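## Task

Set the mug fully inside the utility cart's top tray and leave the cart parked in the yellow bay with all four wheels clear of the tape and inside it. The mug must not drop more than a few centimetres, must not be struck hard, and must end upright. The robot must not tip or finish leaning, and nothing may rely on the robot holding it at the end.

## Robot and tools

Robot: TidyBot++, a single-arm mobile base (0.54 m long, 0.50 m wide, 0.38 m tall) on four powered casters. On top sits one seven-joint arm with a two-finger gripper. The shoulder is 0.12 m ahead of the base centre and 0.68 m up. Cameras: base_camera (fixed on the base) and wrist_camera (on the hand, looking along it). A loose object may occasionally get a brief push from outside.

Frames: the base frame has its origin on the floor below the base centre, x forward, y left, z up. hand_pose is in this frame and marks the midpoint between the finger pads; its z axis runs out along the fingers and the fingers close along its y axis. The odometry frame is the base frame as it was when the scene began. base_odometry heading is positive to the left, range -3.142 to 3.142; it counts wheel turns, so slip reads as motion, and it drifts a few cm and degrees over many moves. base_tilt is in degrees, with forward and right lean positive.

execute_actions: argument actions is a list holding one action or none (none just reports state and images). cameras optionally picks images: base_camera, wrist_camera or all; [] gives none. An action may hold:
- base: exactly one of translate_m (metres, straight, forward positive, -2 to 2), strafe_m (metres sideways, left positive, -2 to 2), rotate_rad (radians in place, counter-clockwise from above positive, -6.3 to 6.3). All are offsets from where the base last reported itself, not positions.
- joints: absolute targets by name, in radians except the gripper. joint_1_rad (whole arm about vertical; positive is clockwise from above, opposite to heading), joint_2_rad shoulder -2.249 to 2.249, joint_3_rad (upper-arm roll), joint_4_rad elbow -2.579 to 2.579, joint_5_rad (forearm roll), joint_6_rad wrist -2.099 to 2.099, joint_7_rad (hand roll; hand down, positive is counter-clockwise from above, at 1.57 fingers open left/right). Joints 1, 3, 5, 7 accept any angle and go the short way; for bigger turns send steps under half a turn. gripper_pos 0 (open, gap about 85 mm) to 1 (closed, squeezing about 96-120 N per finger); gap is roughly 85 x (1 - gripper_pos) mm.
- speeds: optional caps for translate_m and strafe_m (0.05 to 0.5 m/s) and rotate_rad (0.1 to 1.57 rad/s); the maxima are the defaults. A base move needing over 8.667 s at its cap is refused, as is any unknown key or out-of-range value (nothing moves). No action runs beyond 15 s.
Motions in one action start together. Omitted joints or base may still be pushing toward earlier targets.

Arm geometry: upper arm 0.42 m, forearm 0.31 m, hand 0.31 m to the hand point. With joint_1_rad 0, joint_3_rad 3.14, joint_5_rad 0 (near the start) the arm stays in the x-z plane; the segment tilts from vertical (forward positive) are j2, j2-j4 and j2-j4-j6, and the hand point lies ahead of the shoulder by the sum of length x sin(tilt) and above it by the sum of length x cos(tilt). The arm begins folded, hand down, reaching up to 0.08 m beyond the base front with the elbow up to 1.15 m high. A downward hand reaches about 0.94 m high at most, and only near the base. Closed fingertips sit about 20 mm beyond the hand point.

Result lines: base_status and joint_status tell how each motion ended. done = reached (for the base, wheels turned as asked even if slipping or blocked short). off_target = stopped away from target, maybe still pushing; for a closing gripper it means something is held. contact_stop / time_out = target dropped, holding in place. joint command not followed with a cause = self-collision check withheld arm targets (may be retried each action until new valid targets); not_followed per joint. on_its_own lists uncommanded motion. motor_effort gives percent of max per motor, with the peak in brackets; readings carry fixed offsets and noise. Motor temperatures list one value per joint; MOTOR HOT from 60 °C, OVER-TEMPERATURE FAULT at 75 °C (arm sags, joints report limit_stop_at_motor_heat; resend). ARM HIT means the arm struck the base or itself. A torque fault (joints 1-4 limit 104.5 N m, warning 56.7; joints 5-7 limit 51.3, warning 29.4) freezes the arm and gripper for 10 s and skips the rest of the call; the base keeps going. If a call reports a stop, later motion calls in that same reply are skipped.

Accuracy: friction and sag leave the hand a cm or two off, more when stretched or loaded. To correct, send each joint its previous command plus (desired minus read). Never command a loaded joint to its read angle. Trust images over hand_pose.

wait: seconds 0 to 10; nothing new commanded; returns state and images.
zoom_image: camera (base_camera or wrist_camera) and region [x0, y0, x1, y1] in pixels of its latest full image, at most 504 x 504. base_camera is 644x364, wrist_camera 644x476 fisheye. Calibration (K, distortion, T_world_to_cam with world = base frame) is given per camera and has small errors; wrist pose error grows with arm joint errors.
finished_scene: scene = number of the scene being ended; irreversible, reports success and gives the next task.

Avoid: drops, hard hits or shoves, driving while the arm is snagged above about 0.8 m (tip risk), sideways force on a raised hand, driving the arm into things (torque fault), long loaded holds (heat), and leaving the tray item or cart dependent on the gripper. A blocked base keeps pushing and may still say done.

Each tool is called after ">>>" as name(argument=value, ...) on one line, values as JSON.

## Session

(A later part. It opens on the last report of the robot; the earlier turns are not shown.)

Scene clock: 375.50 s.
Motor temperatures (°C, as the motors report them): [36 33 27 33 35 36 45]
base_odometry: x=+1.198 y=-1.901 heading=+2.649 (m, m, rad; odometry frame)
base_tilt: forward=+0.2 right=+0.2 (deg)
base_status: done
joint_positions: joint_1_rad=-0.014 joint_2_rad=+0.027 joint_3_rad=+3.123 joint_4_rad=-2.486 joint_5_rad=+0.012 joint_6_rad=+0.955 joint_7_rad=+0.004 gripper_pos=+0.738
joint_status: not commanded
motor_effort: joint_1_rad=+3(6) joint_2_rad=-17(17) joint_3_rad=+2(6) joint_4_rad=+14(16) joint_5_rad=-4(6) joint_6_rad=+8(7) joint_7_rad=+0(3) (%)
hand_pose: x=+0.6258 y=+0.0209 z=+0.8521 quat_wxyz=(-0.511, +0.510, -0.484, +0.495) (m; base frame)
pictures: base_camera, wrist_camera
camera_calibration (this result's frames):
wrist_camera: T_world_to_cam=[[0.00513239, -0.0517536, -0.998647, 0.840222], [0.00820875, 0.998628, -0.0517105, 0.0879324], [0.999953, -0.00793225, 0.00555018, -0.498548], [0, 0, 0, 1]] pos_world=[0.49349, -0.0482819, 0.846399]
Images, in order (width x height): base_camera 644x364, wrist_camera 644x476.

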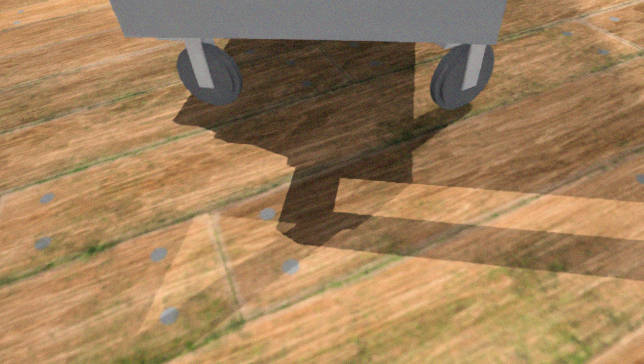

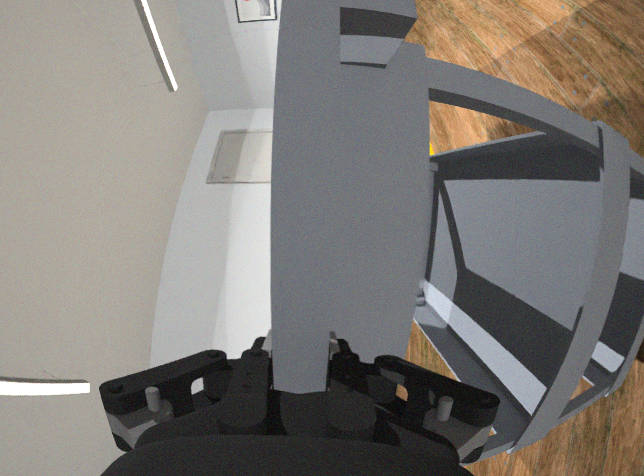

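>>> execute_actions(actions=[{"base":{"translate_m":0.6},"speeds":{"translate_m":0.15}}], cameras=["base_camera"])

>>> execute_actions(actions=[{"base":{"strafe_m":0.12},"speeds":{"strafe_m":0.08}}], cameras=[])

>>> execute_actions(actions=[{"base":{"rotate_rad":-0.1},"speeds":{"rotate_rad":0.1}}])

Scene clock: 388.97 s.
Motor temperatures (°C, as the motors report them): [36 33 27 33 35 36 45]
base_odometry: x=+0.669 y=-1.617 heading=+2.649 (m, m, rad; odometry frame)
base_tilt: forward=+0.3 right=+0.1 (deg)
base_status: done
joint_positions: joint_1_rad=-0.014 joint_2_rad=+0.019 joint_3_rad=+3.121 joint_4_rad=-2.494 joint_5_rad=+0.013 joint_6_rad=+0.955 joint_7_rad=+0.004 gripper_pos=+0.738
joint_status: not commanded
motor_effort: joint_1_rad=+5(7) joint_2_rad=-16(18) joint_3_rad=+5(7) joint_4_rad=+12(22) joint_5_rad=-5(6) joint_6_rad=+6(9) joint_7_rad=+1(1) (%)
hand_pose: x=+0.6223 y=+0.0217 z=+0.8521 quat_wxyz=(-0.512, +0.510, -0.483, +0.495) (m; base frame)
pictures: base_camera
Images, in order (width x height): base_camera 644x364.

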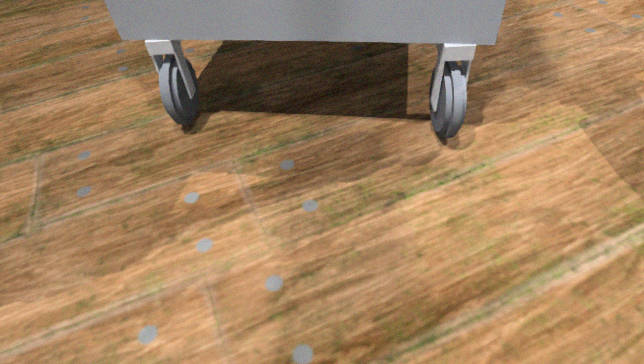

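Scene clock: 391.00 s.
Motor temperatures (°C, as the motors report them): [36 33 27 33 35 36 45]
base_odometry: x=+0.612 y=-1.723 heading=+2.649 (m, m, rad; odometry frame)
base_tilt: forward=+0.3 right=+0.2 (deg)
base_status: done
joint_positions: joint_1_rad=+0.015 joint_2_rad=+0.019 joint_3_rad=+3.159 joint_4_rad=-2.494 joint_5_rad=-0.005 joint_6_rad=+0.955 joint_7_rad=+0.004 gripper_pos=+0.738
joint_status: not commanded
motor_effort: joint_1_rad=-4(8) joint_2_rad=-17(17) joint_3_rad=-6(9) joint_4_rad=+13(16) joint_5_rad=+2(4) joint_6_rad=+7(7) joint_7_rad=-4(4) (%)
hand_pose: x=+0.6230 y=-0.0166 z=+0.8521 quat_wxyz=(-0.493, +0.488, -0.506, +0.513) (m; base frame)
pictures: none
No camera images: the call's "cameras" was empty. Leave "cameras" out to get every camera's image.

Scene clock: 392.37 s.
Motor temperatures (°C, as the motors report them): [36 33 27 33 35 36 45]
base_odometry: x=+0.612 y=-1.723 heading=+2.549 (m, m, rad; odometry frame)
base_tilt: forward=+0.3 right=+0.1 (deg)
base_status: done
joint_positions: joint_1_rad=-0.015 joint_2_rad=+0.019 joint_3_rad=+3.120 joint_4_rad=-2.494 joint_5_rad=+0.012 joint_6_rad=+0.955 joint_7_rad=+0.004 gripper_pos=+0.738
joint_status: not commanded
motor_effort: joint_1_rad=+3(7) joint_2_rad=-15(18) joint_3_rad=+3(7) joint_4_rad=+17(16) joint_5_rad=-3(6) joint_6_rad=+7(8) joint_7_rad=+1(4) (%)
hand_pose: x=+0.6223 y=+0.0227 z=+0.8521 quat_wxyz=(-0.512, +0.511, -0.483, +0.494) (m; base frame)
pictures: base_camera, wrist_camera
camera_calibration (this result's frames):
wrist_camera: T_world_to_cam=[[0.00550966, -0.0520068, -0.998632, 0.840119], [0.00437873, 0.998638, -0.051983, 0.0887906], [0.999975, -0.00408633, 0.00572988, -0.495282], [0, 0, 0, 1]] pos_world=[0.490252, -0.0470017, 0.846423]
Images, in order (width x height): base_camera 644x364, wrist_camera 644x476.

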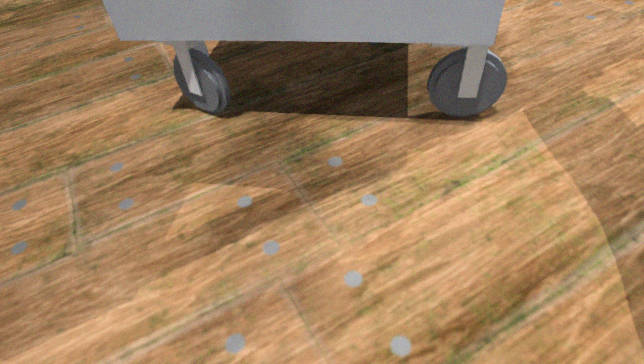

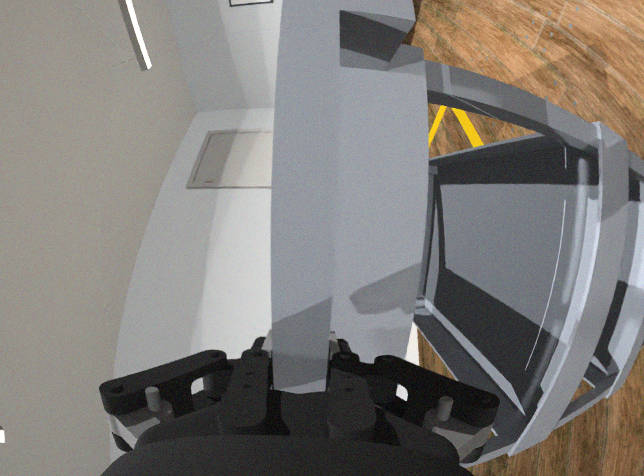

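>>> execute_actions(actions=[{"base":{"translate_m":0.9},"speeds":{"translate_m":0.2}}])

Scene clock: 400.37 s.
Motor temperatures (°C, as the motors report them): [36 33 27 33 35 36 45]
base_odometry: x=-0.135 y=-1.220 heading=+2.549 (m, m, rad; odometry frame)
base_tilt: forward=+0.3 right=+0.1 (deg)
base_status: done
joint_positions: joint_1_rad=-0.016 joint_2_rad=+0.019 joint_3_rad=+3.119 joint_4_rad=-2.495 joint_5_rad=+0.013 joint_6_rad=+0.958 joint_7_rad=+0.004 gripper_pos=+0.738
joint_status: not commanded
motor_effort: joint_1_rad=+6(7) joint_2_rad=-18(19) joint_3_rad=+5(7) joint_4_rad=+15(26) joint_5_rad=-6(5) joint_6_rad=+7(10) joint_7_rad=+0(1) (%)
hand_pose: x=+0.6220 y=+0.0235 z=+0.8523 quat_wxyz=(-0.513, +0.511, -0.482, +0.494) (m; base frame)
pictures: base_camera, wrist_camera
camera_calibration (this result's frames):
wrist_camera: T_world_to_cam=[[0.00672876, -0.0522979, -0.998609, 0.839553], [0.00259018, 0.998629, -0.0522815, 0.0893501], [0.999974, -0.00223479, 0.006855, -0.496048], [0, 0, 0, 1]] pos_world=[0.490154, -0.0464293, 0.846457]
Images, in order (width x height): base_camera 644x364, wrist_camera 644x476.

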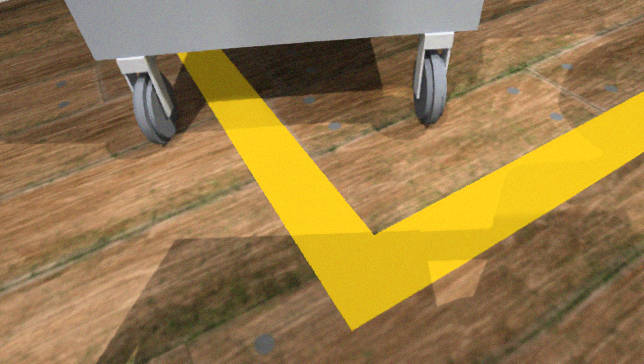

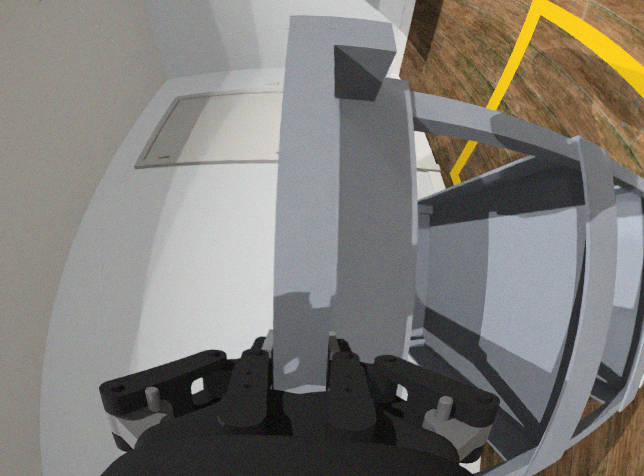

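>>> execute_actions(actions=[{"base":{"translate_m":0.15},"speeds":{"translate_m":0.1}}], cameras=[])

>>> execute_actions(actions=[{"base":{"strafe_m":-0.12},"speeds":{"strafe_m":0.08}}], cameras=[])

>>> execute_actions(actions=[{"base":{"rotate_rad":0.1},"speeds":{"rotate_rad":0.1}}], cameras=[])

>>> execute_actions(actions=[{"base":{"strafe_m":-0.12},"speeds":{"strafe_m":0.08}}], cameras=[])

>>> execute_actions(actions=[{"base":{"rotate_rad":0.1},"speeds":{"rotate_rad":0.1}}], cameras=[])

>>> execute_actions(actions=[{"base":{"strafe_m":-0.12},"speeds":{"strafe_m":0.08}}], cameras=[])

>>> execute_actions(actions=[{"base":{"rotate_rad":0.1},"speeds":{"rotate_rad":0.1}}])

Scene clock: 422.80 s.
Motor temperatures (°C, as the motors report them): [36 33 27 33 35 36 45]
base_odometry: x=-0.260 y=-1.137 heading=+2.549 (m, m, rad; odometry frame)
base_tilt: forward=+0.3 right=+0.1 (deg)
base_status: done
joint_positions: joint_1_rad=-0.016 joint_2_rad=+0.017 joint_3_rad=+3.119 joint_4_rad=-2.498 joint_5_rad=+0.013 joint_6_rad=+0.958 joint_7_rad=+0.004 gripper_pos=+0.738
joint_status: not commanded
motor_effort: joint_1_rad=+5(6) joint_2_rad=-16(19) joint_3_rad=+5(6) joint_4_rad=+13(20) joint_5_rad=-5(6) joint_6_rad=+6(9) joint_7_rad=+1(1) (%)
hand_pose: x=+0.6210 y=+0.0235 z=+0.8522 quat_wxyz=(-0.513, +0.511, -0.482, +0.494) (m; base frame)
pictures: none
No camera images: the call's "cameras" was empty. Leave "cameras" out to get every camera's image.

Scene clock: 424.83 s.
Motor temperatures (°C, as the motors report them): [36 33 27 33 35 36 45]
base_odometry: x=-0.193 y=-1.037 heading=+2.549 (m, m, rad; odometry frame)
base_tilt: forward=+0.2 right=+0.2 (deg)
base_status: done
joint_positions: joint_1_rad=-0.020 joint_2_rad=+0.017 joint_3_rad=+3.118 joint_4_rad=-2.498 joint_5_rad=+0.016 joint_6_rad=+0.958 joint_7_rad=+0.004 gripper_pos=+0.738
joint_status: not commanded
motor_effort: joint_1_rad=+4(8) joint_2_rad=-18(18) joint_3_rad=+4(8) joint_4_rad=+14(17) joint_5_rad=-5(6) joint_6_rad=+8(8) joint_7_rad=+1(0) (%)
hand_pose: x=+0.6209 y=+0.0272 z=+0.8522 quat_wxyz=(-0.514, +0.513, -0.479, +0.492) (m; base frame)
pictures: none
No camera images: the call's "cameras" was empty. Leave "cameras" out to get every camera's image.

Scene clock: 426.20 s.
Motor temperatures (°C, as the motors report them): [36 33 27 33 35 36 45]
base_odometry: x=-0.193 y=-1.037 heading=+2.649 (m, m, rad; odometry frame)
base_tilt: forward=+0.3 right=+0.2 (deg)
base_status: done
joint_positions: joint_1_rad=+0.012 joint_2_rad=+0.017 joint_3_rad=+3.156 joint_4_rad=-2.498 joint_5_rad=-0.003 joint_6_rad=+0.958 joint_7_rad=+0.004 gripper_pos=+0.738
joint_status: not commanded
motor_effort: joint_1_rad=-4(7) joint_2_rad=-16(19) joint_3_rad=-4(8) joint_4_rad=+17(18) joint_5_rad=+1(3) joint_6_rad=+8(8) joint_7_rad=-4(4) (%)
hand_pose: x=+0.6219 y=-0.0124 z=+0.8522 quat_wxyz=(-0.496, +0.490, -0.503, +0.511) (m; base frame)
pictures: none
No camera images: the call's "cameras" was empty. Leave "cameras" out to get every camera's image.

Scene clock: 428.23 s.
Motor temperatures (°C, as the motors report them): [36 33 27 33 35 36 45]
base_odometry: x=-0.136 y=-0.931 heading=+2.650 (m, m, rad; odometry frame)
base_tilt: forward=+0.2 right=+0.2 (deg)
base_status: done
joint_positions: joint_1_rad=-0.013 joint_2_rad=+0.017 joint_3_rad=+3.124 joint_4_rad=-2.498 joint_5_rad=+0.013 joint_6_rad=+0.958 joint_7_rad=+0.004 gripper_pos=+0.738
joint_status: not commanded
motor_effort: joint_1_rad=+3(7) joint_2_rad=-17(18) joint_3_rad=+3(7) joint_4_rad=+14(17) joint_5_rad=-3(6) joint_6_rad=+8(8) joint_7_rad=+0(4) (%)
hand_pose: x=+0.6213 y=+0.0198 z=+0.8522 quat_wxyz=(-0.511, +0.509, -0.484, +0.496) (m; base frame)
pictures: none
No camera images: the call's "cameras" was empty. Leave "cameras" out to get every camera's image.

Scene clock: 429.60 s.
Motor temperatures (°C, as the motors report them): [36 33 27 33 35 36 45]
base_odometry: x=-0.136 y=-0.931 heading=+2.750 (m, m, rad; odometry frame)
base_tilt: forward=+0.2 right=+0.1 (deg)
base_status: done
joint_positions: joint_1_rad=+0.015 joint_2_rad=+0.017 joint_3_rad=+3.160 joint_4_rad=-2.498 joint_5_rad=-0.006 joint_6_rad=+0.958 joint_7_rad=+0.004 gripper_pos=+0.738
joint_status: not commanded
motor_effort: joint_1_rad=-3(7) joint_2_rad=-17(17) joint_3_rad=-4(9) joint_4_rad=+14(15) joint_5_rad=+0(3) joint_6_rad=+7(8) joint_7_rad=-4(5) (%)
hand_pose: x=+0.6218 y=-0.0168 z=+0.8522 quat_wxyz=(-0.494, +0.487, -0.506, +0.513) (m; base frame)
pictures: none
No camera images: the call's "cameras" was empty. Leave "cameras" out to get every camera's image.

Scene clock: 431.63 s.
Motor temperatures (°C, as the motors report them): [36 33 27 33 35 36 45]
base_odometry: x=-0.090 y=-0.820 heading=+2.751 (m, m, rad; odometry frame)
base_tilt: forward=+0.3 right=+0.2 (deg)
base_status: done
joint_positions: joint_1_rad=-0.012 joint_2_rad=+0.017 joint_3_rad=+3.124 joint_4_rad=-2.498 joint_5_rad=+0.011 joint_6_rad=+0.958 joint_7_rad=+0.004 gripper_pos=+0.738
joint_status: not commanded
motor_effort: joint_1_rad=+4(7) joint_2_rad=-16(18) joint_3_rad=+3(6) joint_4_rad=+17(18) joint_5_rad=-4(6) joint_6_rad=+8(8) joint_7_rad=+1(4) (%)
hand_pose: x=+0.6214 y=+0.0188 z=+0.8522 quat_wxyz=(-0.511, +0.508, -0.485, +0.496) (m; base frame)
pictures: none
No camera images: the call's "cameras" was empty. Leave "cameras" out to get every camera's image.

Scene clock: 433.00 s.
Motor temperatures (°C, as the motors report them): [36 33 27 33 35 36 45]
base_odometry: x=-0.090 y=-0.819 heading=+2.851 (m, m, rad; odometry frame)
base_tilt: forward=+0.3 right=+0.2 (deg)
base_status: done
joint_positions: joint_1_rad=+0.015 joint_2_rad=+0.017 joint_3_rad=+3.159 joint_4_rad=-2.498 joint_5_rad=-0.006 joint_6_rad=+0.958 joint_7_rad=+0.004 gripper_pos=+0.738
joint_status: not commanded
motor_effort: joint_1_rad=-3(8) joint_2_rad=-17(18) joint_3_rad=-4(9) joint_4_rad=+14(18) joint_5_rad=+1(3) joint_6_rad=+8(8) joint_7_rad=-3(4) (%)
hand_pose: x=+0.6219 y=-0.0161 z=+0.8522 quat_wxyz=(-0.494, +0.487, -0.505, +0.513) (m; base frame)
pictures: base_camera, wrist_camera
camera_calibration (this result's frames):
wrist_camera: T_world_to_cam=[[0.00268127, -0.0424052, -0.999097, 0.840479], [0.0869943, 0.995323, -0.0420116, 0.0675814], [0.996205, -0.086803, 0.00635774, -0.494553], [0, 0, 0, 1]] pos_world=[0.484544, -0.0745533, 0.845703]
Images, in order (width x height): base_camera 644x364, wrist_camera 644x476.

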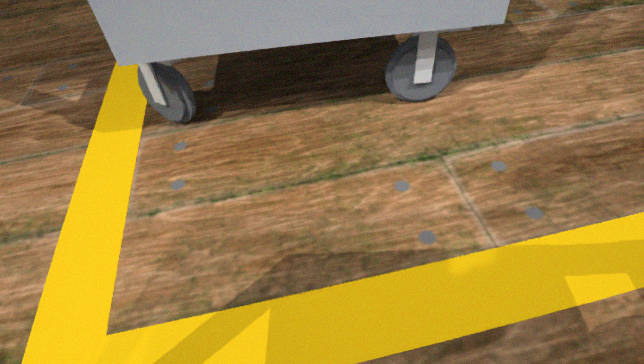

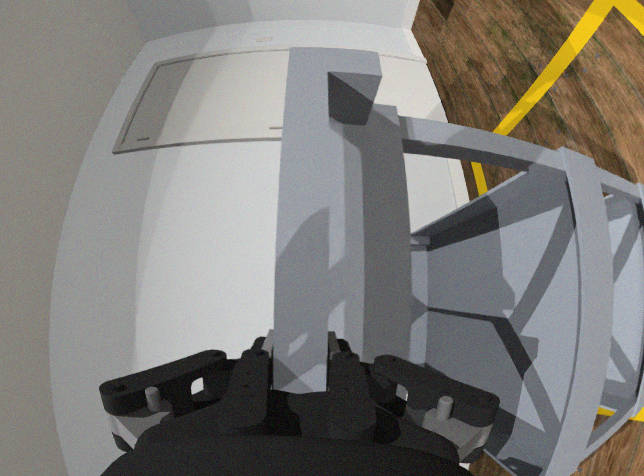

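>>> execute_actions(actions=[{"base":{"strafe_m":-0.10},"speeds":{"strafe_m":0.08}}], cameras=[])

>>> execute_actions(actions=[{"base":{"rotate_rad":0.15},"speeds":{"rotate_rad":0.1}}])

Scene clock: 440.80 s.
Motor temperatures (°C, as the motors report them): [36 33 27 33 35 36 45]
base_odometry: x=-0.062 y=-0.724 heading=+2.852 (m, m, rad; odometry frame)
base_tilt: forward=+0.2 right=+0.2 (deg)
base_status: done
joint_positions: joint_1_rad=-0.009 joint_2_rad=+0.017 joint_3_rad=+3.127 joint_4_rad=-2.498 joint_5_rad=+0.008 joint_6_rad=+0.958 joint_7_rad=+0.004 gripper_pos=+0.738
joint_status: not commanded
motor_effort: joint_1_rad=+2(6) joint_2_rad=-16(18) joint_3_rad=+2(6) joint_4_rad=+17(18) joint_5_rad=-4(7) joint_6_rad=+8(8) joint_7_rad=+1(4) (%)
hand_pose: x=+0.6215 y=+0.0153 z=+0.8522 quat_wxyz=(-0.509, +0.506, -0.487, +0.498) (m; base frame)
pictures: none
No camera images: the call's "cameras" was empty. Leave "cameras" out to get every camera's image.

Scene clock: 442.67 s.
Motor temperatures (°C, as the motors report them): [36 33 27 33 35 36 45]
base_odometry: x=-0.062 y=-0.723 heading=+3.002 (m, m, rad; odometry frame)
base_tilt: forward=+0.2 right=+0.1 (deg)
base_status: done
joint_positions: joint_1_rad=+0.016 joint_2_rad=+0.017 joint_3_rad=+3.160 joint_4_rad=-2.498 joint_5_rad=-0.009 joint_6_rad=+0.958 joint_7_rad=+0.004 gripper_pos=+0.738
joint_status: not commanded
motor_effort: joint_1_rad=-3(7) joint_2_rad=-17(18) joint_3_rad=-4(9) joint_4_rad=+15(18) joint_5_rad=+1(4) joint_6_rad=+7(8) joint_7_rad=-2(3) (%)
hand_pose: x=+0.6218 y=-0.0182 z=+0.8522 quat_wxyz=(-0.493, +0.486, -0.507, +0.514) (m; base frame)
pictures: base_camera, wrist_camera
camera_calibration (this result's frames):
wrist_camera: T_world_to_cam=[[0.0025288, -0.0408804, -0.999161, 0.840566], [0.0918766, 0.994947, -0.0404755, 0.0652792], [0.995767, -0.0916972, 0.00627198, -0.494419], [0, 0, 0, 1]] pos_world=[0.484203, -0.0759235, 0.845604]
Images, in order (width x height): base_camera 644x364, wrist_camera 644x476.

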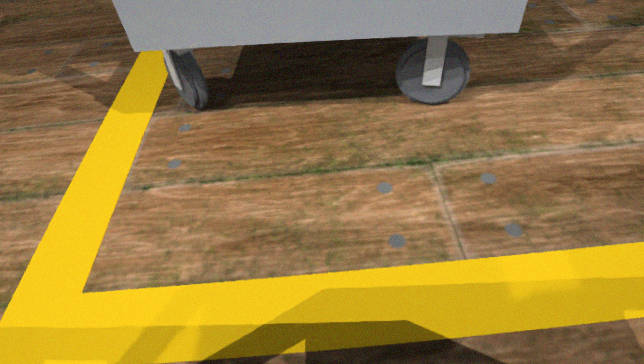

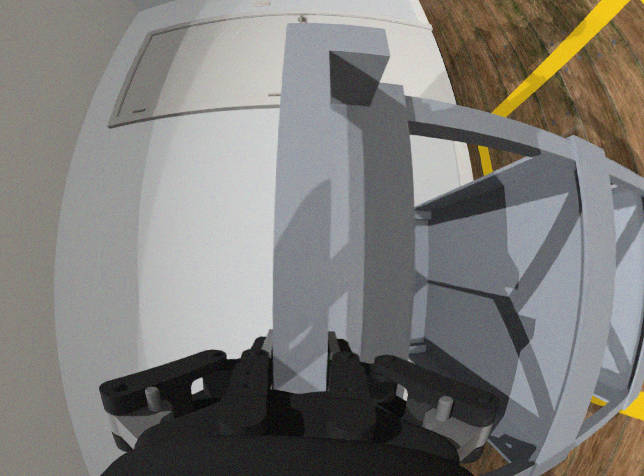

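>>> execute_actions(actions=[{"base":{"strafe_m":-0.18},"speeds":{"strafe_m":0.08}}], cameras=[])

>>> execute_actions(actions=[{"base":{"rotate_rad":0.13},"speeds":{"rotate_rad":0.1}}], cameras=[])

>>> execute_actions(actions=[{"base":{"strafe_m":-0.18},"speeds":{"strafe_m":0.08}}], cameras=[])

>>> execute_actions(actions=[{"base":{"rotate_rad":0.15},"speeds":{"rotate_rad":0.1}}], cameras=["base_camera"])

>>> execute_actions(actions=[{"base":{"translate_m":-0.35},"speeds":{"translate_m":0.12}}])

Scene clock: 461.80 s.
Motor temperatures (°C, as the motors report them): [36 33 27 33 35 36 45]
base_odometry: x=-0.037 y=-0.545 heading=+3.003 (m, m, rad; odometry frame)
base_tilt: forward=+0.3 right=+0.2 (deg)
base_status: done
joint_positions: joint_1_rad=-0.014 joint_2_rad=+0.017 joint_3_rad=+3.123 joint_4_rad=-2.498 joint_5_rad=+0.011 joint_6_rad=+0.958 joint_7_rad=+0.004 gripper_pos=+0.738
joint_status: not commanded
motor_effort: joint_1_rad=+4(7) joint_2_rad=-16(18) joint_3_rad=+3(7) joint_4_rad=+16(18) joint_5_rad=-4(6) joint_6_rad=+8(8) joint_7_rad=+0(2) (%)
hand_pose: x=+0.6213 y=+0.0200 z=+0.8522 quat_wxyz=(-0.511, +0.509, -0.484, +0.496) (m; base frame)
pictures: none
No camera images: the call's "cameras" was empty. Leave "cameras" out to get every camera's image.

Scene clock: 463.47 s.
Motor temperatures (°C, as the motors report them): [36 33 27 33 35 36 45]
base_odometry: x=-0.037 y=-0.545 heading=+3.133 (m, m, rad; odometry frame)
base_tilt: forward=+0.3 right=+0.2 (deg)
base_status: done
joint_positions: joint_1_rad=+0.014 joint_2_rad=+0.017 joint_3_rad=+3.158 joint_4_rad=-2.498 joint_5_rad=-0.007 joint_6_rad=+0.958 joint_7_rad=+0.004 gripper_pos=+0.738
joint_status: not commanded
motor_effort: joint_1_rad=-4(7) joint_2_rad=-17(18) joint_3_rad=-5(8) joint_4_rad=+15(18) joint_5_rad=+2(4) joint_6_rad=+7(8) joint_7_rad=-3(4) (%)
hand_pose: x=+0.6219 y=-0.0154 z=+0.8522 quat_wxyz=(-0.494, +0.488, -0.505, +0.512) (m; base frame)
pictures: none
No camera images: the call's "cameras" was empty. Leave "cameras" out to get every camera's image.

Scene clock: 466.23 s.
Motor temperatures (°C, as the motors report them): [36 33 27 33 35 36 45]
base_odometry: x=-0.036 y=-0.365 heading=+3.134 (m, m, rad; odometry frame)
base_tilt: forward=+0.2 right=+0.2 (deg)
base_status: done
joint_positions: joint_1_rad=-0.012 joint_2_rad=+0.017 joint_3_rad=+3.125 joint_4_rad=-2.498 joint_5_rad=+0.011 joint_6_rad=+0.958 joint_7_rad=+0.004 gripper_pos=+0.738
joint_status: not commanded
motor_effort: joint_1_rad=+3(7) joint_2_rad=-16(18) joint_3_rad=+3(6) joint_4_rad=+17(18) joint_5_rad=-4(6) joint_6_rad=+8(8) joint_7_rad=+0(2) (%)
hand_pose: x=+0.6214 y=+0.0185 z=+0.8522 quat_wxyz=(-0.510, +0.508, -0.485, +0.496) (m; base frame)
pictures: none
No camera images: the call's "cameras" was empty. Leave "cameras" out to get every camera's image.

Scene clock: 468.10 s.
Motor temperatures (°C, as the motors report them): [36 33 27 33 35 36 45]
base_odometry: x=-0.036 y=-0.364 heading=-2.999 (m, m, rad; odometry frame)
base_tilt: forward=+0.3 right=+0.2 (deg)
base_status: done
joint_positions: joint_1_rad=+0.013 joint_2_rad=+0.018 joint_3_rad=+3.157 joint_4_rad=-2.498 joint_5_rad=-0.007 joint_6_rad=+0.958 joint_7_rad=+0.004 gripper_pos=+0.738
joint_status: not commanded
motor_effort: joint_1_rad=-4(7) joint_2_rad=-17(18) joint_3_rad=-4(8) joint_4_rad=+13(18) joint_5_rad=+1(4) joint_6_rad=+7(8) joint_7_rad=-3(4) (%)
hand_pose: x=+0.6219 y=-0.0144 z=+0.8521 quat_wxyz=(-0.495, +0.488, -0.505, +0.512) (m; base frame)
pictures: base_camera
Images, in order (width x height): base_camera 644x364.

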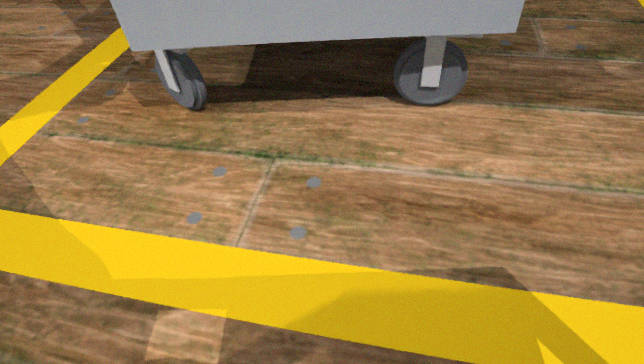

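Scene clock: 471.60 s.
Motor temperatures (°C, as the motors report them): [36 33 27 33 35 36 45]
base_odometry: x=+0.311 y=-0.314 heading=-2.998 (m, m, rad; odometry frame)
base_tilt: forward=+0.2 right=+0.2 (deg)
base_status: done
joint_positions: joint_1_rad=+0.013 joint_2_rad=+0.032 joint_3_rad=+3.158 joint_4_rad=-2.484 joint_5_rad=-0.007 joint_6_rad=+0.958 joint_7_rad=+0.004 gripper_pos=+0.738
joint_status: not commanded
motor_effort: joint_1_rad=-4(6) joint_2_rad=-14(24) joint_3_rad=-6(7) joint_4_rad=+15(18) joint_5_rad=+2(3) joint_6_rad=+6(8) joint_7_rad=-3(2) (%)
hand_pose: x=+0.6279 y=-0.0153 z=+0.8519 quat_wxyz=(-0.494, +0.488, -0.505, +0.512) (m; base frame)
pictures: base_camera, wrist_camera
camera_calibration (this result's frames):
wrist_camera: T_world_to_cam=[[0.00249648, -0.0421849, -0.999107, 0.84034], [0.0853827, 0.99547, -0.041818, 0.0671207], [0.996345, -0.085202, 0.00608703, -0.500307], [0, 0, 0, 1]] pos_world=[0.49065, -0.0739942, 0.845442]
Images, in order (width x height): base_camera 644x364, wrist_camera 644x476.

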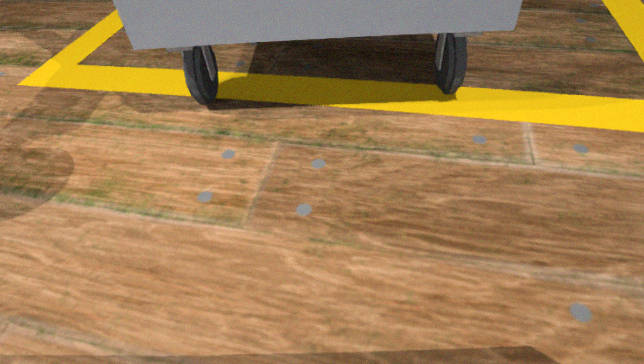

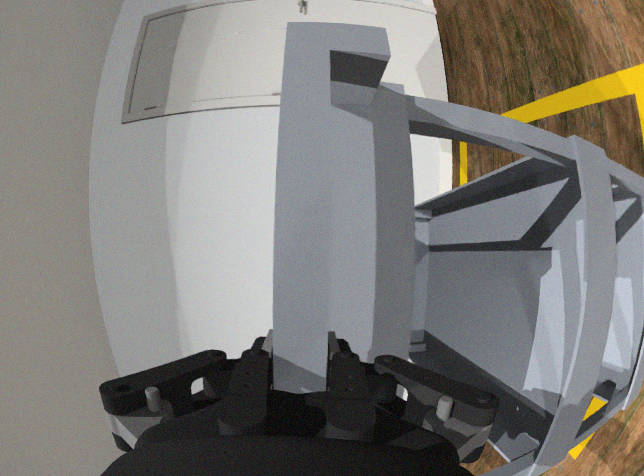

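>>> execute_actions(actions=[{"base":{"strafe_m":0.2},"speeds":{"strafe_m":0.08}}], cameras=[])

>>> execute_actions(actions=[{"base":{"rotate_rad":-0.15},"speeds":{"rotate_rad":0.1}}], cameras=[])

>>> execute_actions(actions=[{"base":{"strafe_m":0.12},"speeds":{"strafe_m":0.08}}])

Scene clock: 486.47 s.
Motor temperatures (°C, as the motors report them): [36 33 27 33 35 36 45]
base_odometry: x=+0.340 y=-0.512 heading=-2.998 (m, m, rad; odometry frame)
base_tilt: forward=+0.2 right=+0.1 (deg)
base_status: done
joint_positions: joint_1_rad=+0.022 joint_2_rad=+0.032 joint_3_rad=+3.164 joint_4_rad=-2.484 joint_5_rad=-0.013 joint_6_rad=+0.958 joint_7_rad=+0.004 gripper_pos=+0.738
joint_status: not commanded
motor_effort: joint_1_rad=-5(9) joint_2_rad=-13(16) joint_3_rad=-5(10) joint_4_rad=+14(16) joint_5_rad=+2(4) joint_6_rad=+5(7) joint_7_rad=-3(4) (%)
hand_pose: x=+0.6276 y=-0.0241 z=+0.8519 quat_wxyz=(-0.490, +0.482, -0.511, +0.516) (m; base frame)
pictures: none
No camera images: the call's "cameras" was empty. Leave "cameras" out to get every camera's image.

Scene clock: 488.37 s.
Motor temperatures (°C, as the motors report them): [36 33 27 33 35 36 45]
base_odometry: x=+0.340 y=-0.512 heading=+3.136 (m, m, rad; odometry frame)
base_tilt: forward=+0.3 right=+0.2 (deg)
base_status: done
joint_positions: joint_1_rad=-0.016 joint_2_rad=+0.032 joint_3_rad=+3.120 joint_4_rad=-2.484 joint_5_rad=+0.013 joint_6_rad=+0.958 joint_7_rad=+0.004 gripper_pos=+0.738
joint_status: not commanded
motor_effort: joint_1_rad=+3(7) joint_2_rad=-16(16) joint_3_rad=+3(7) joint_4_rad=+12(18) joint_5_rad=-4(7) joint_6_rad=+6(7) joint_7_rad=+0(4) (%)
hand_pose: x=+0.6271 y=+0.0237 z=+0.8520 quat_wxyz=(-0.513, +0.511, -0.482, +0.494) (m; base frame)
pictures: none
No camera images: the call's "cameras" was empty. Leave "cameras" out to get every camera's image.

Scene clock: 490.40 s.
Motor temperatures (°C, as the motors report them): [36 33 27 33 35 36 45]
base_odometry: x=+0.339 y=-0.632 heading=+3.134 (m, m, rad; odometry frame)
base_tilt: forward=+0.3 right=+0.1 (deg)
base_status: done
joint_positions: joint_1_rad=+0.013 joint_2_rad=+0.032 joint_3_rad=+3.156 joint_4_rad=-2.484 joint_5_rad=-0.004 joint_6_rad=+0.958 joint_7_rad=+0.004 gripper_pos=+0.738
joint_status: not commanded
motor_effort: joint_1_rad=-4(7) joint_2_rad=-14(17) joint_3_rad=-5(8) joint_4_rad=+15(17) joint_5_rad=+2(3) joint_6_rad=+6(7) joint_7_rad=-3(5) (%)
hand_pose: x=+0.6279 y=-0.0130 z=+0.8519 quat_wxyz=(-0.495, +0.490, -0.503, +0.511) (m; base frame)
pictures: base_camera, wrist_camera
camera_calibration (this result's frames):
wrist_camera: T_world_to_cam=[[0.00286921, -0.0439637, -0.999029, 0.840164], [0.0799316, 0.995847, -0.0435941, 0.0697921], [0.996796, -0.0797289, 0.00637139, -0.500595], [0, 0, 0, 1]] pos_world=[0.491002, -0.0724774, 0.84558]
Images, in order (width x height): base_camera 644x364, wrist_camera 644x476.

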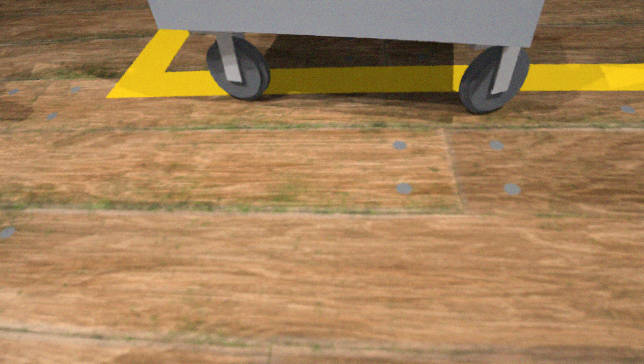

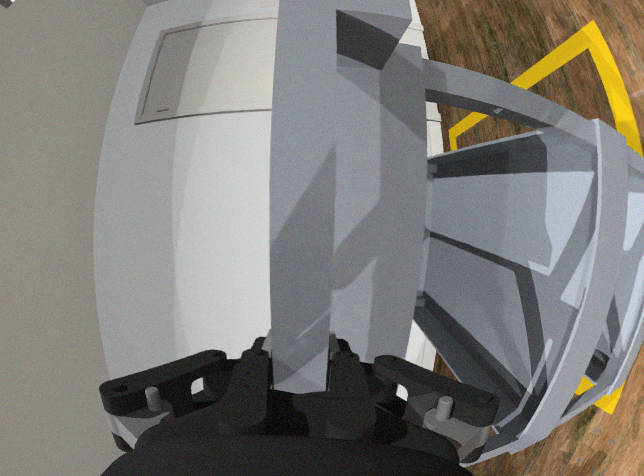

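>>> execute_actions(actions=[{"base":{"strafe_m":-0.1},"speeds":{"strafe_m":0.08}}], cameras=["base_camera"])

>>> execute_actions(actions=[{"base":{"translate_m":0.35},"speeds":{"translate_m":0.12}}])

Scene clock: 506.83 s.
Motor temperatures (°C, as the motors report them): [36 33 27 33 35 36 45]
base_odometry: x=+0.339 y=-0.533 heading=+3.135 (m, m, rad; odometry frame)
base_tilt: forward=+0.2 right=+0.2 (deg)
base_status: done
joint_positions: joint_1_rad=-0.011 joint_2_rad=+0.032 joint_3_rad=+3.126 joint_4_rad=-2.484 joint_5_rad=+0.010 joint_6_rad=+0.958 joint_7_rad=+0.004 gripper_pos=+0.738
joint_status: not commanded
motor_effort: joint_1_rad=+3(6) joint_2_rad=-16(16) joint_3_rad=+3(6) joint_4_rad=+11(16) joint_5_rad=-4(5) joint_6_rad=+6(6) joint_7_rad=+1(4) (%)
hand_pose: x=+0.6274 y=+0.0175 z=+0.8519 quat_wxyz=(-0.510, +0.507, -0.485, +0.497) (m; base frame)
pictures: base_camera
Images, in order (width x height): base_camera 644x364.

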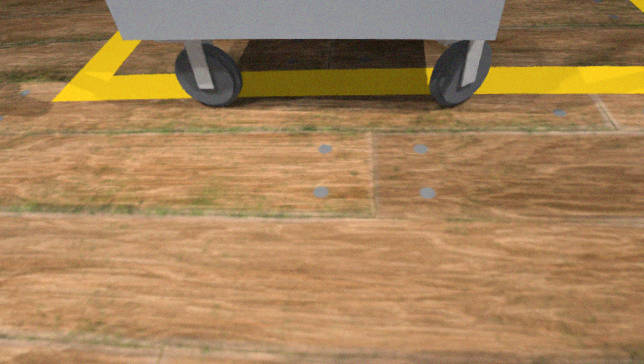

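Scene clock: 510.33 s.
Motor temperatures (°C, as the motors report them): [36 33 27 33 35 36 45]
base_odometry: x=-0.011 y=-0.530 heading=+3.134 (m, m, rad; odometry frame)
base_tilt: forward=+0.3 right=+0.2 (deg)
base_status: done
joint_positions: joint_1_rad=-0.011 joint_2_rad=+0.020 joint_3_rad=+3.127 joint_4_rad=-2.495 joint_5_rad=+0.009 joint_6_rad=+0.959 joint_7_rad=+0.004 gripper_pos=+0.738
joint_status: not commanded
motor_effort: joint_1_rad=-2(6) joint_2_rad=-17(18) joint_3_rad=-2(6) joint_4_rad=+14(20) joint_5_rad=+2(5) joint_6_rad=+7(8) joint_7_rad=-1(1) (%)
hand_pose: x=+0.6226 y=+0.0164 z=+0.8522 quat_wxyz=(-0.510, +0.507, -0.486, +0.497) (m; base frame)
pictures: base_camera, wrist_camera
camera_calibration (this result's frames):
wrist_camera: T_world_to_cam=[[0.0062866, -0.0507221, -0.998693, 0.839455], [0.0175803, 0.998564, -0.0506049, 0.0856263], [0.999826, -0.0172392, 0.00716928, -0.496585], [0, 0, 0, 1]] pos_world=[0.489716, -0.0514851, 0.846251]
Images, in order (width x height): base_camera 644x364, wrist_camera 644x476.

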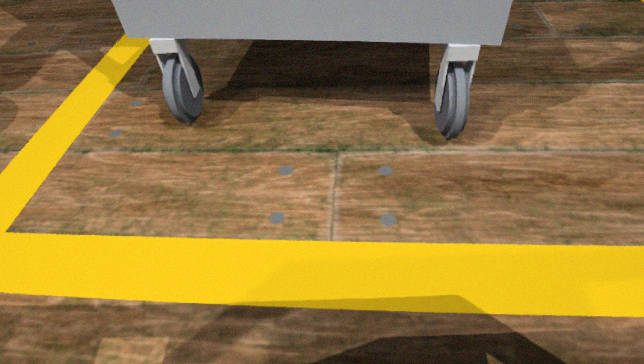

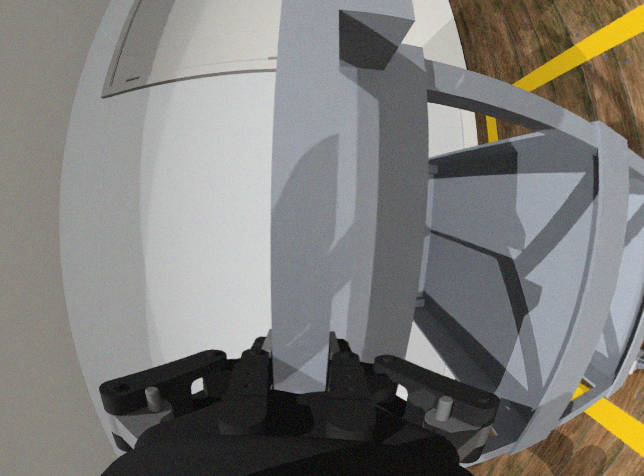

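>>> execute_actions(actions=[{"joints":{"gripper_pos":0.0}}], cameras=[])

>>> execute_actions(actions=[{"base":{"translate_m":-0.3},"speeds":{"translate_m":0.2}}], cameras=[])

>>> execute_actions(actions=[{"base":{"strafe_m":0.6},"joints":{"joint_7_rad":1.57,"joint_6_rad":0.6,"joint_1_rad":0.5}}])

Scene clock: 516.63 s.
Motor temperatures (°C, as the motors report them): [36 33 27 33 35 36 45]
base_odometry: x=-0.011 y=-0.530 heading=+3.134 (m, m, rad; odometry frame)
base_tilt: forward=+0.2 right=+0.2 (deg)
base_status: not commanded
joint_positions: joint_1_rad=-0.011 joint_2_rad=+0.021 joint_3_rad=+3.127 joint_4_rad=-2.495 joint_5_rad=+0.009 joint_6_rad=+0.959 joint_7_rad=+0.004 gripper_pos=+0.000
joint_status: all done
motor_effort: joint_1_rad=+0(2) joint_2_rad=-18(19) joint_3_rad=-1(2) joint_4_rad=+16(17) joint_5_rad=-1(1) joint_6_rad=+8(8) joint_7_rad=-1(1) (%)
hand_pose: x=+0.6227 y=+0.0164 z=+0.8520 quat_wxyz=(-0.509, +0.507, -0.486, +0.497) (m; base frame)
pictures: none
No camera images: the call's "cameras" was empty. Leave "cameras" out to get every camera's image.

Scene clock: 518.90 s.
Motor temperatures (°C, as the motors report them): [36 33 27 33 35 36 45]
base_odometry: x=+0.289 y=-0.533 heading=+3.134 (m, m, rad; odometry frame)
base_tilt: forward=+0.2 right=+0.2 (deg)
base_status: done
joint_positions: joint_1_rad=-0.011 joint_2_rad=+0.026 joint_3_rad=+3.128 joint_4_rad=-2.495 joint_5_rad=+0.009 joint_6_rad=+0.959 joint_7_rad=+0.004 gripper_pos=+0.000
joint_status: not commanded
motor_effort: joint_1_rad=+0(2) joint_2_rad=-18(22) joint_3_rad=-1(2) joint_4_rad=+16(17) joint_5_rad=-1(0) joint_6_rad=+8(8) joint_7_rad=+0(0) (%)
hand_pose: x=+0.6235 y=+0.0161 z=+0.8496 quat_wxyz=(-0.508, +0.508, -0.487, +0.496) (m; base frame)
pictures: none
No camera images: the call's "cameras" was empty. Leave "cameras" out to get every camera's image.

Scene clock: 521.47 s.
Motor temperatures (°C, as the motors report them): [36 33 27 33 35 36 45]
base_odometry: x=+0.286 y=-1.133 heading=+3.135 (m, m, rad; odometry frame)
base_tilt: forward=+0.2 right=+0.1 (deg)
base_status: done
joint_positions: joint_1_rad=+0.478 joint_2_rad=+0.026 joint_3_rad=+3.128 joint_4_rad=-2.495 joint_5_rad=+0.009 joint_6_rad=+0.621 joint_7_rad=+1.554 gripper_pos=+0.000
joint_status: all done
motor_effort: joint_1_rad=+0(2) joint_2_rad=-18(19) joint_3_rad=-1(3) joint_4_rad=+16(16) joint_5_rad=+0(1) joint_6_rad=+8(9) joint_7_rad=-1(1) (%)
hand_pose: x=+0.5568 y=-0.2158 z=+0.7462 quat_wxyz=(+0.129, +0.791, -0.189, +0.567) (m; base frame)
pictures: base_camera, wrist_camera
camera_calibration (this result's frames):
wrist_camera: T_world_to_cam=[[-0.441663, -0.89662, 0.0317339, 0.02014], [-0.260627, 0.0943752, -0.960816, 0.952263], [0.858491, -0.432628, -0.275365, -0.23415], [0, 0, 0, 1]] pos_world=[0.458096, -0.173112, 0.849834]
Images, in order (width x height): base_camera 644x364, wrist_camera 644x476.

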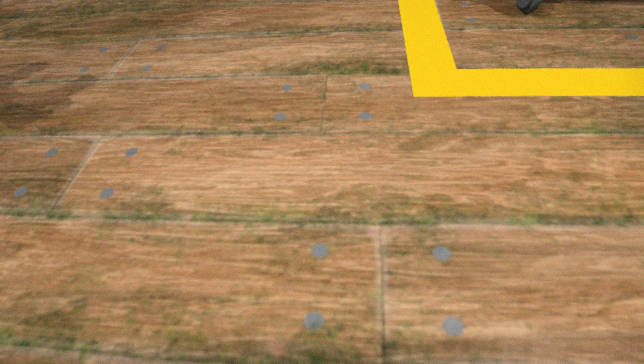

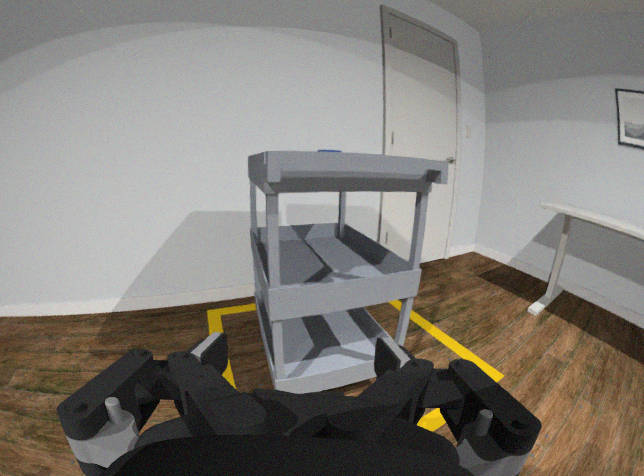

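Looks inside, with the mug standing.

>>> finished_scene(scene=1)

The scene is finished: the task was done.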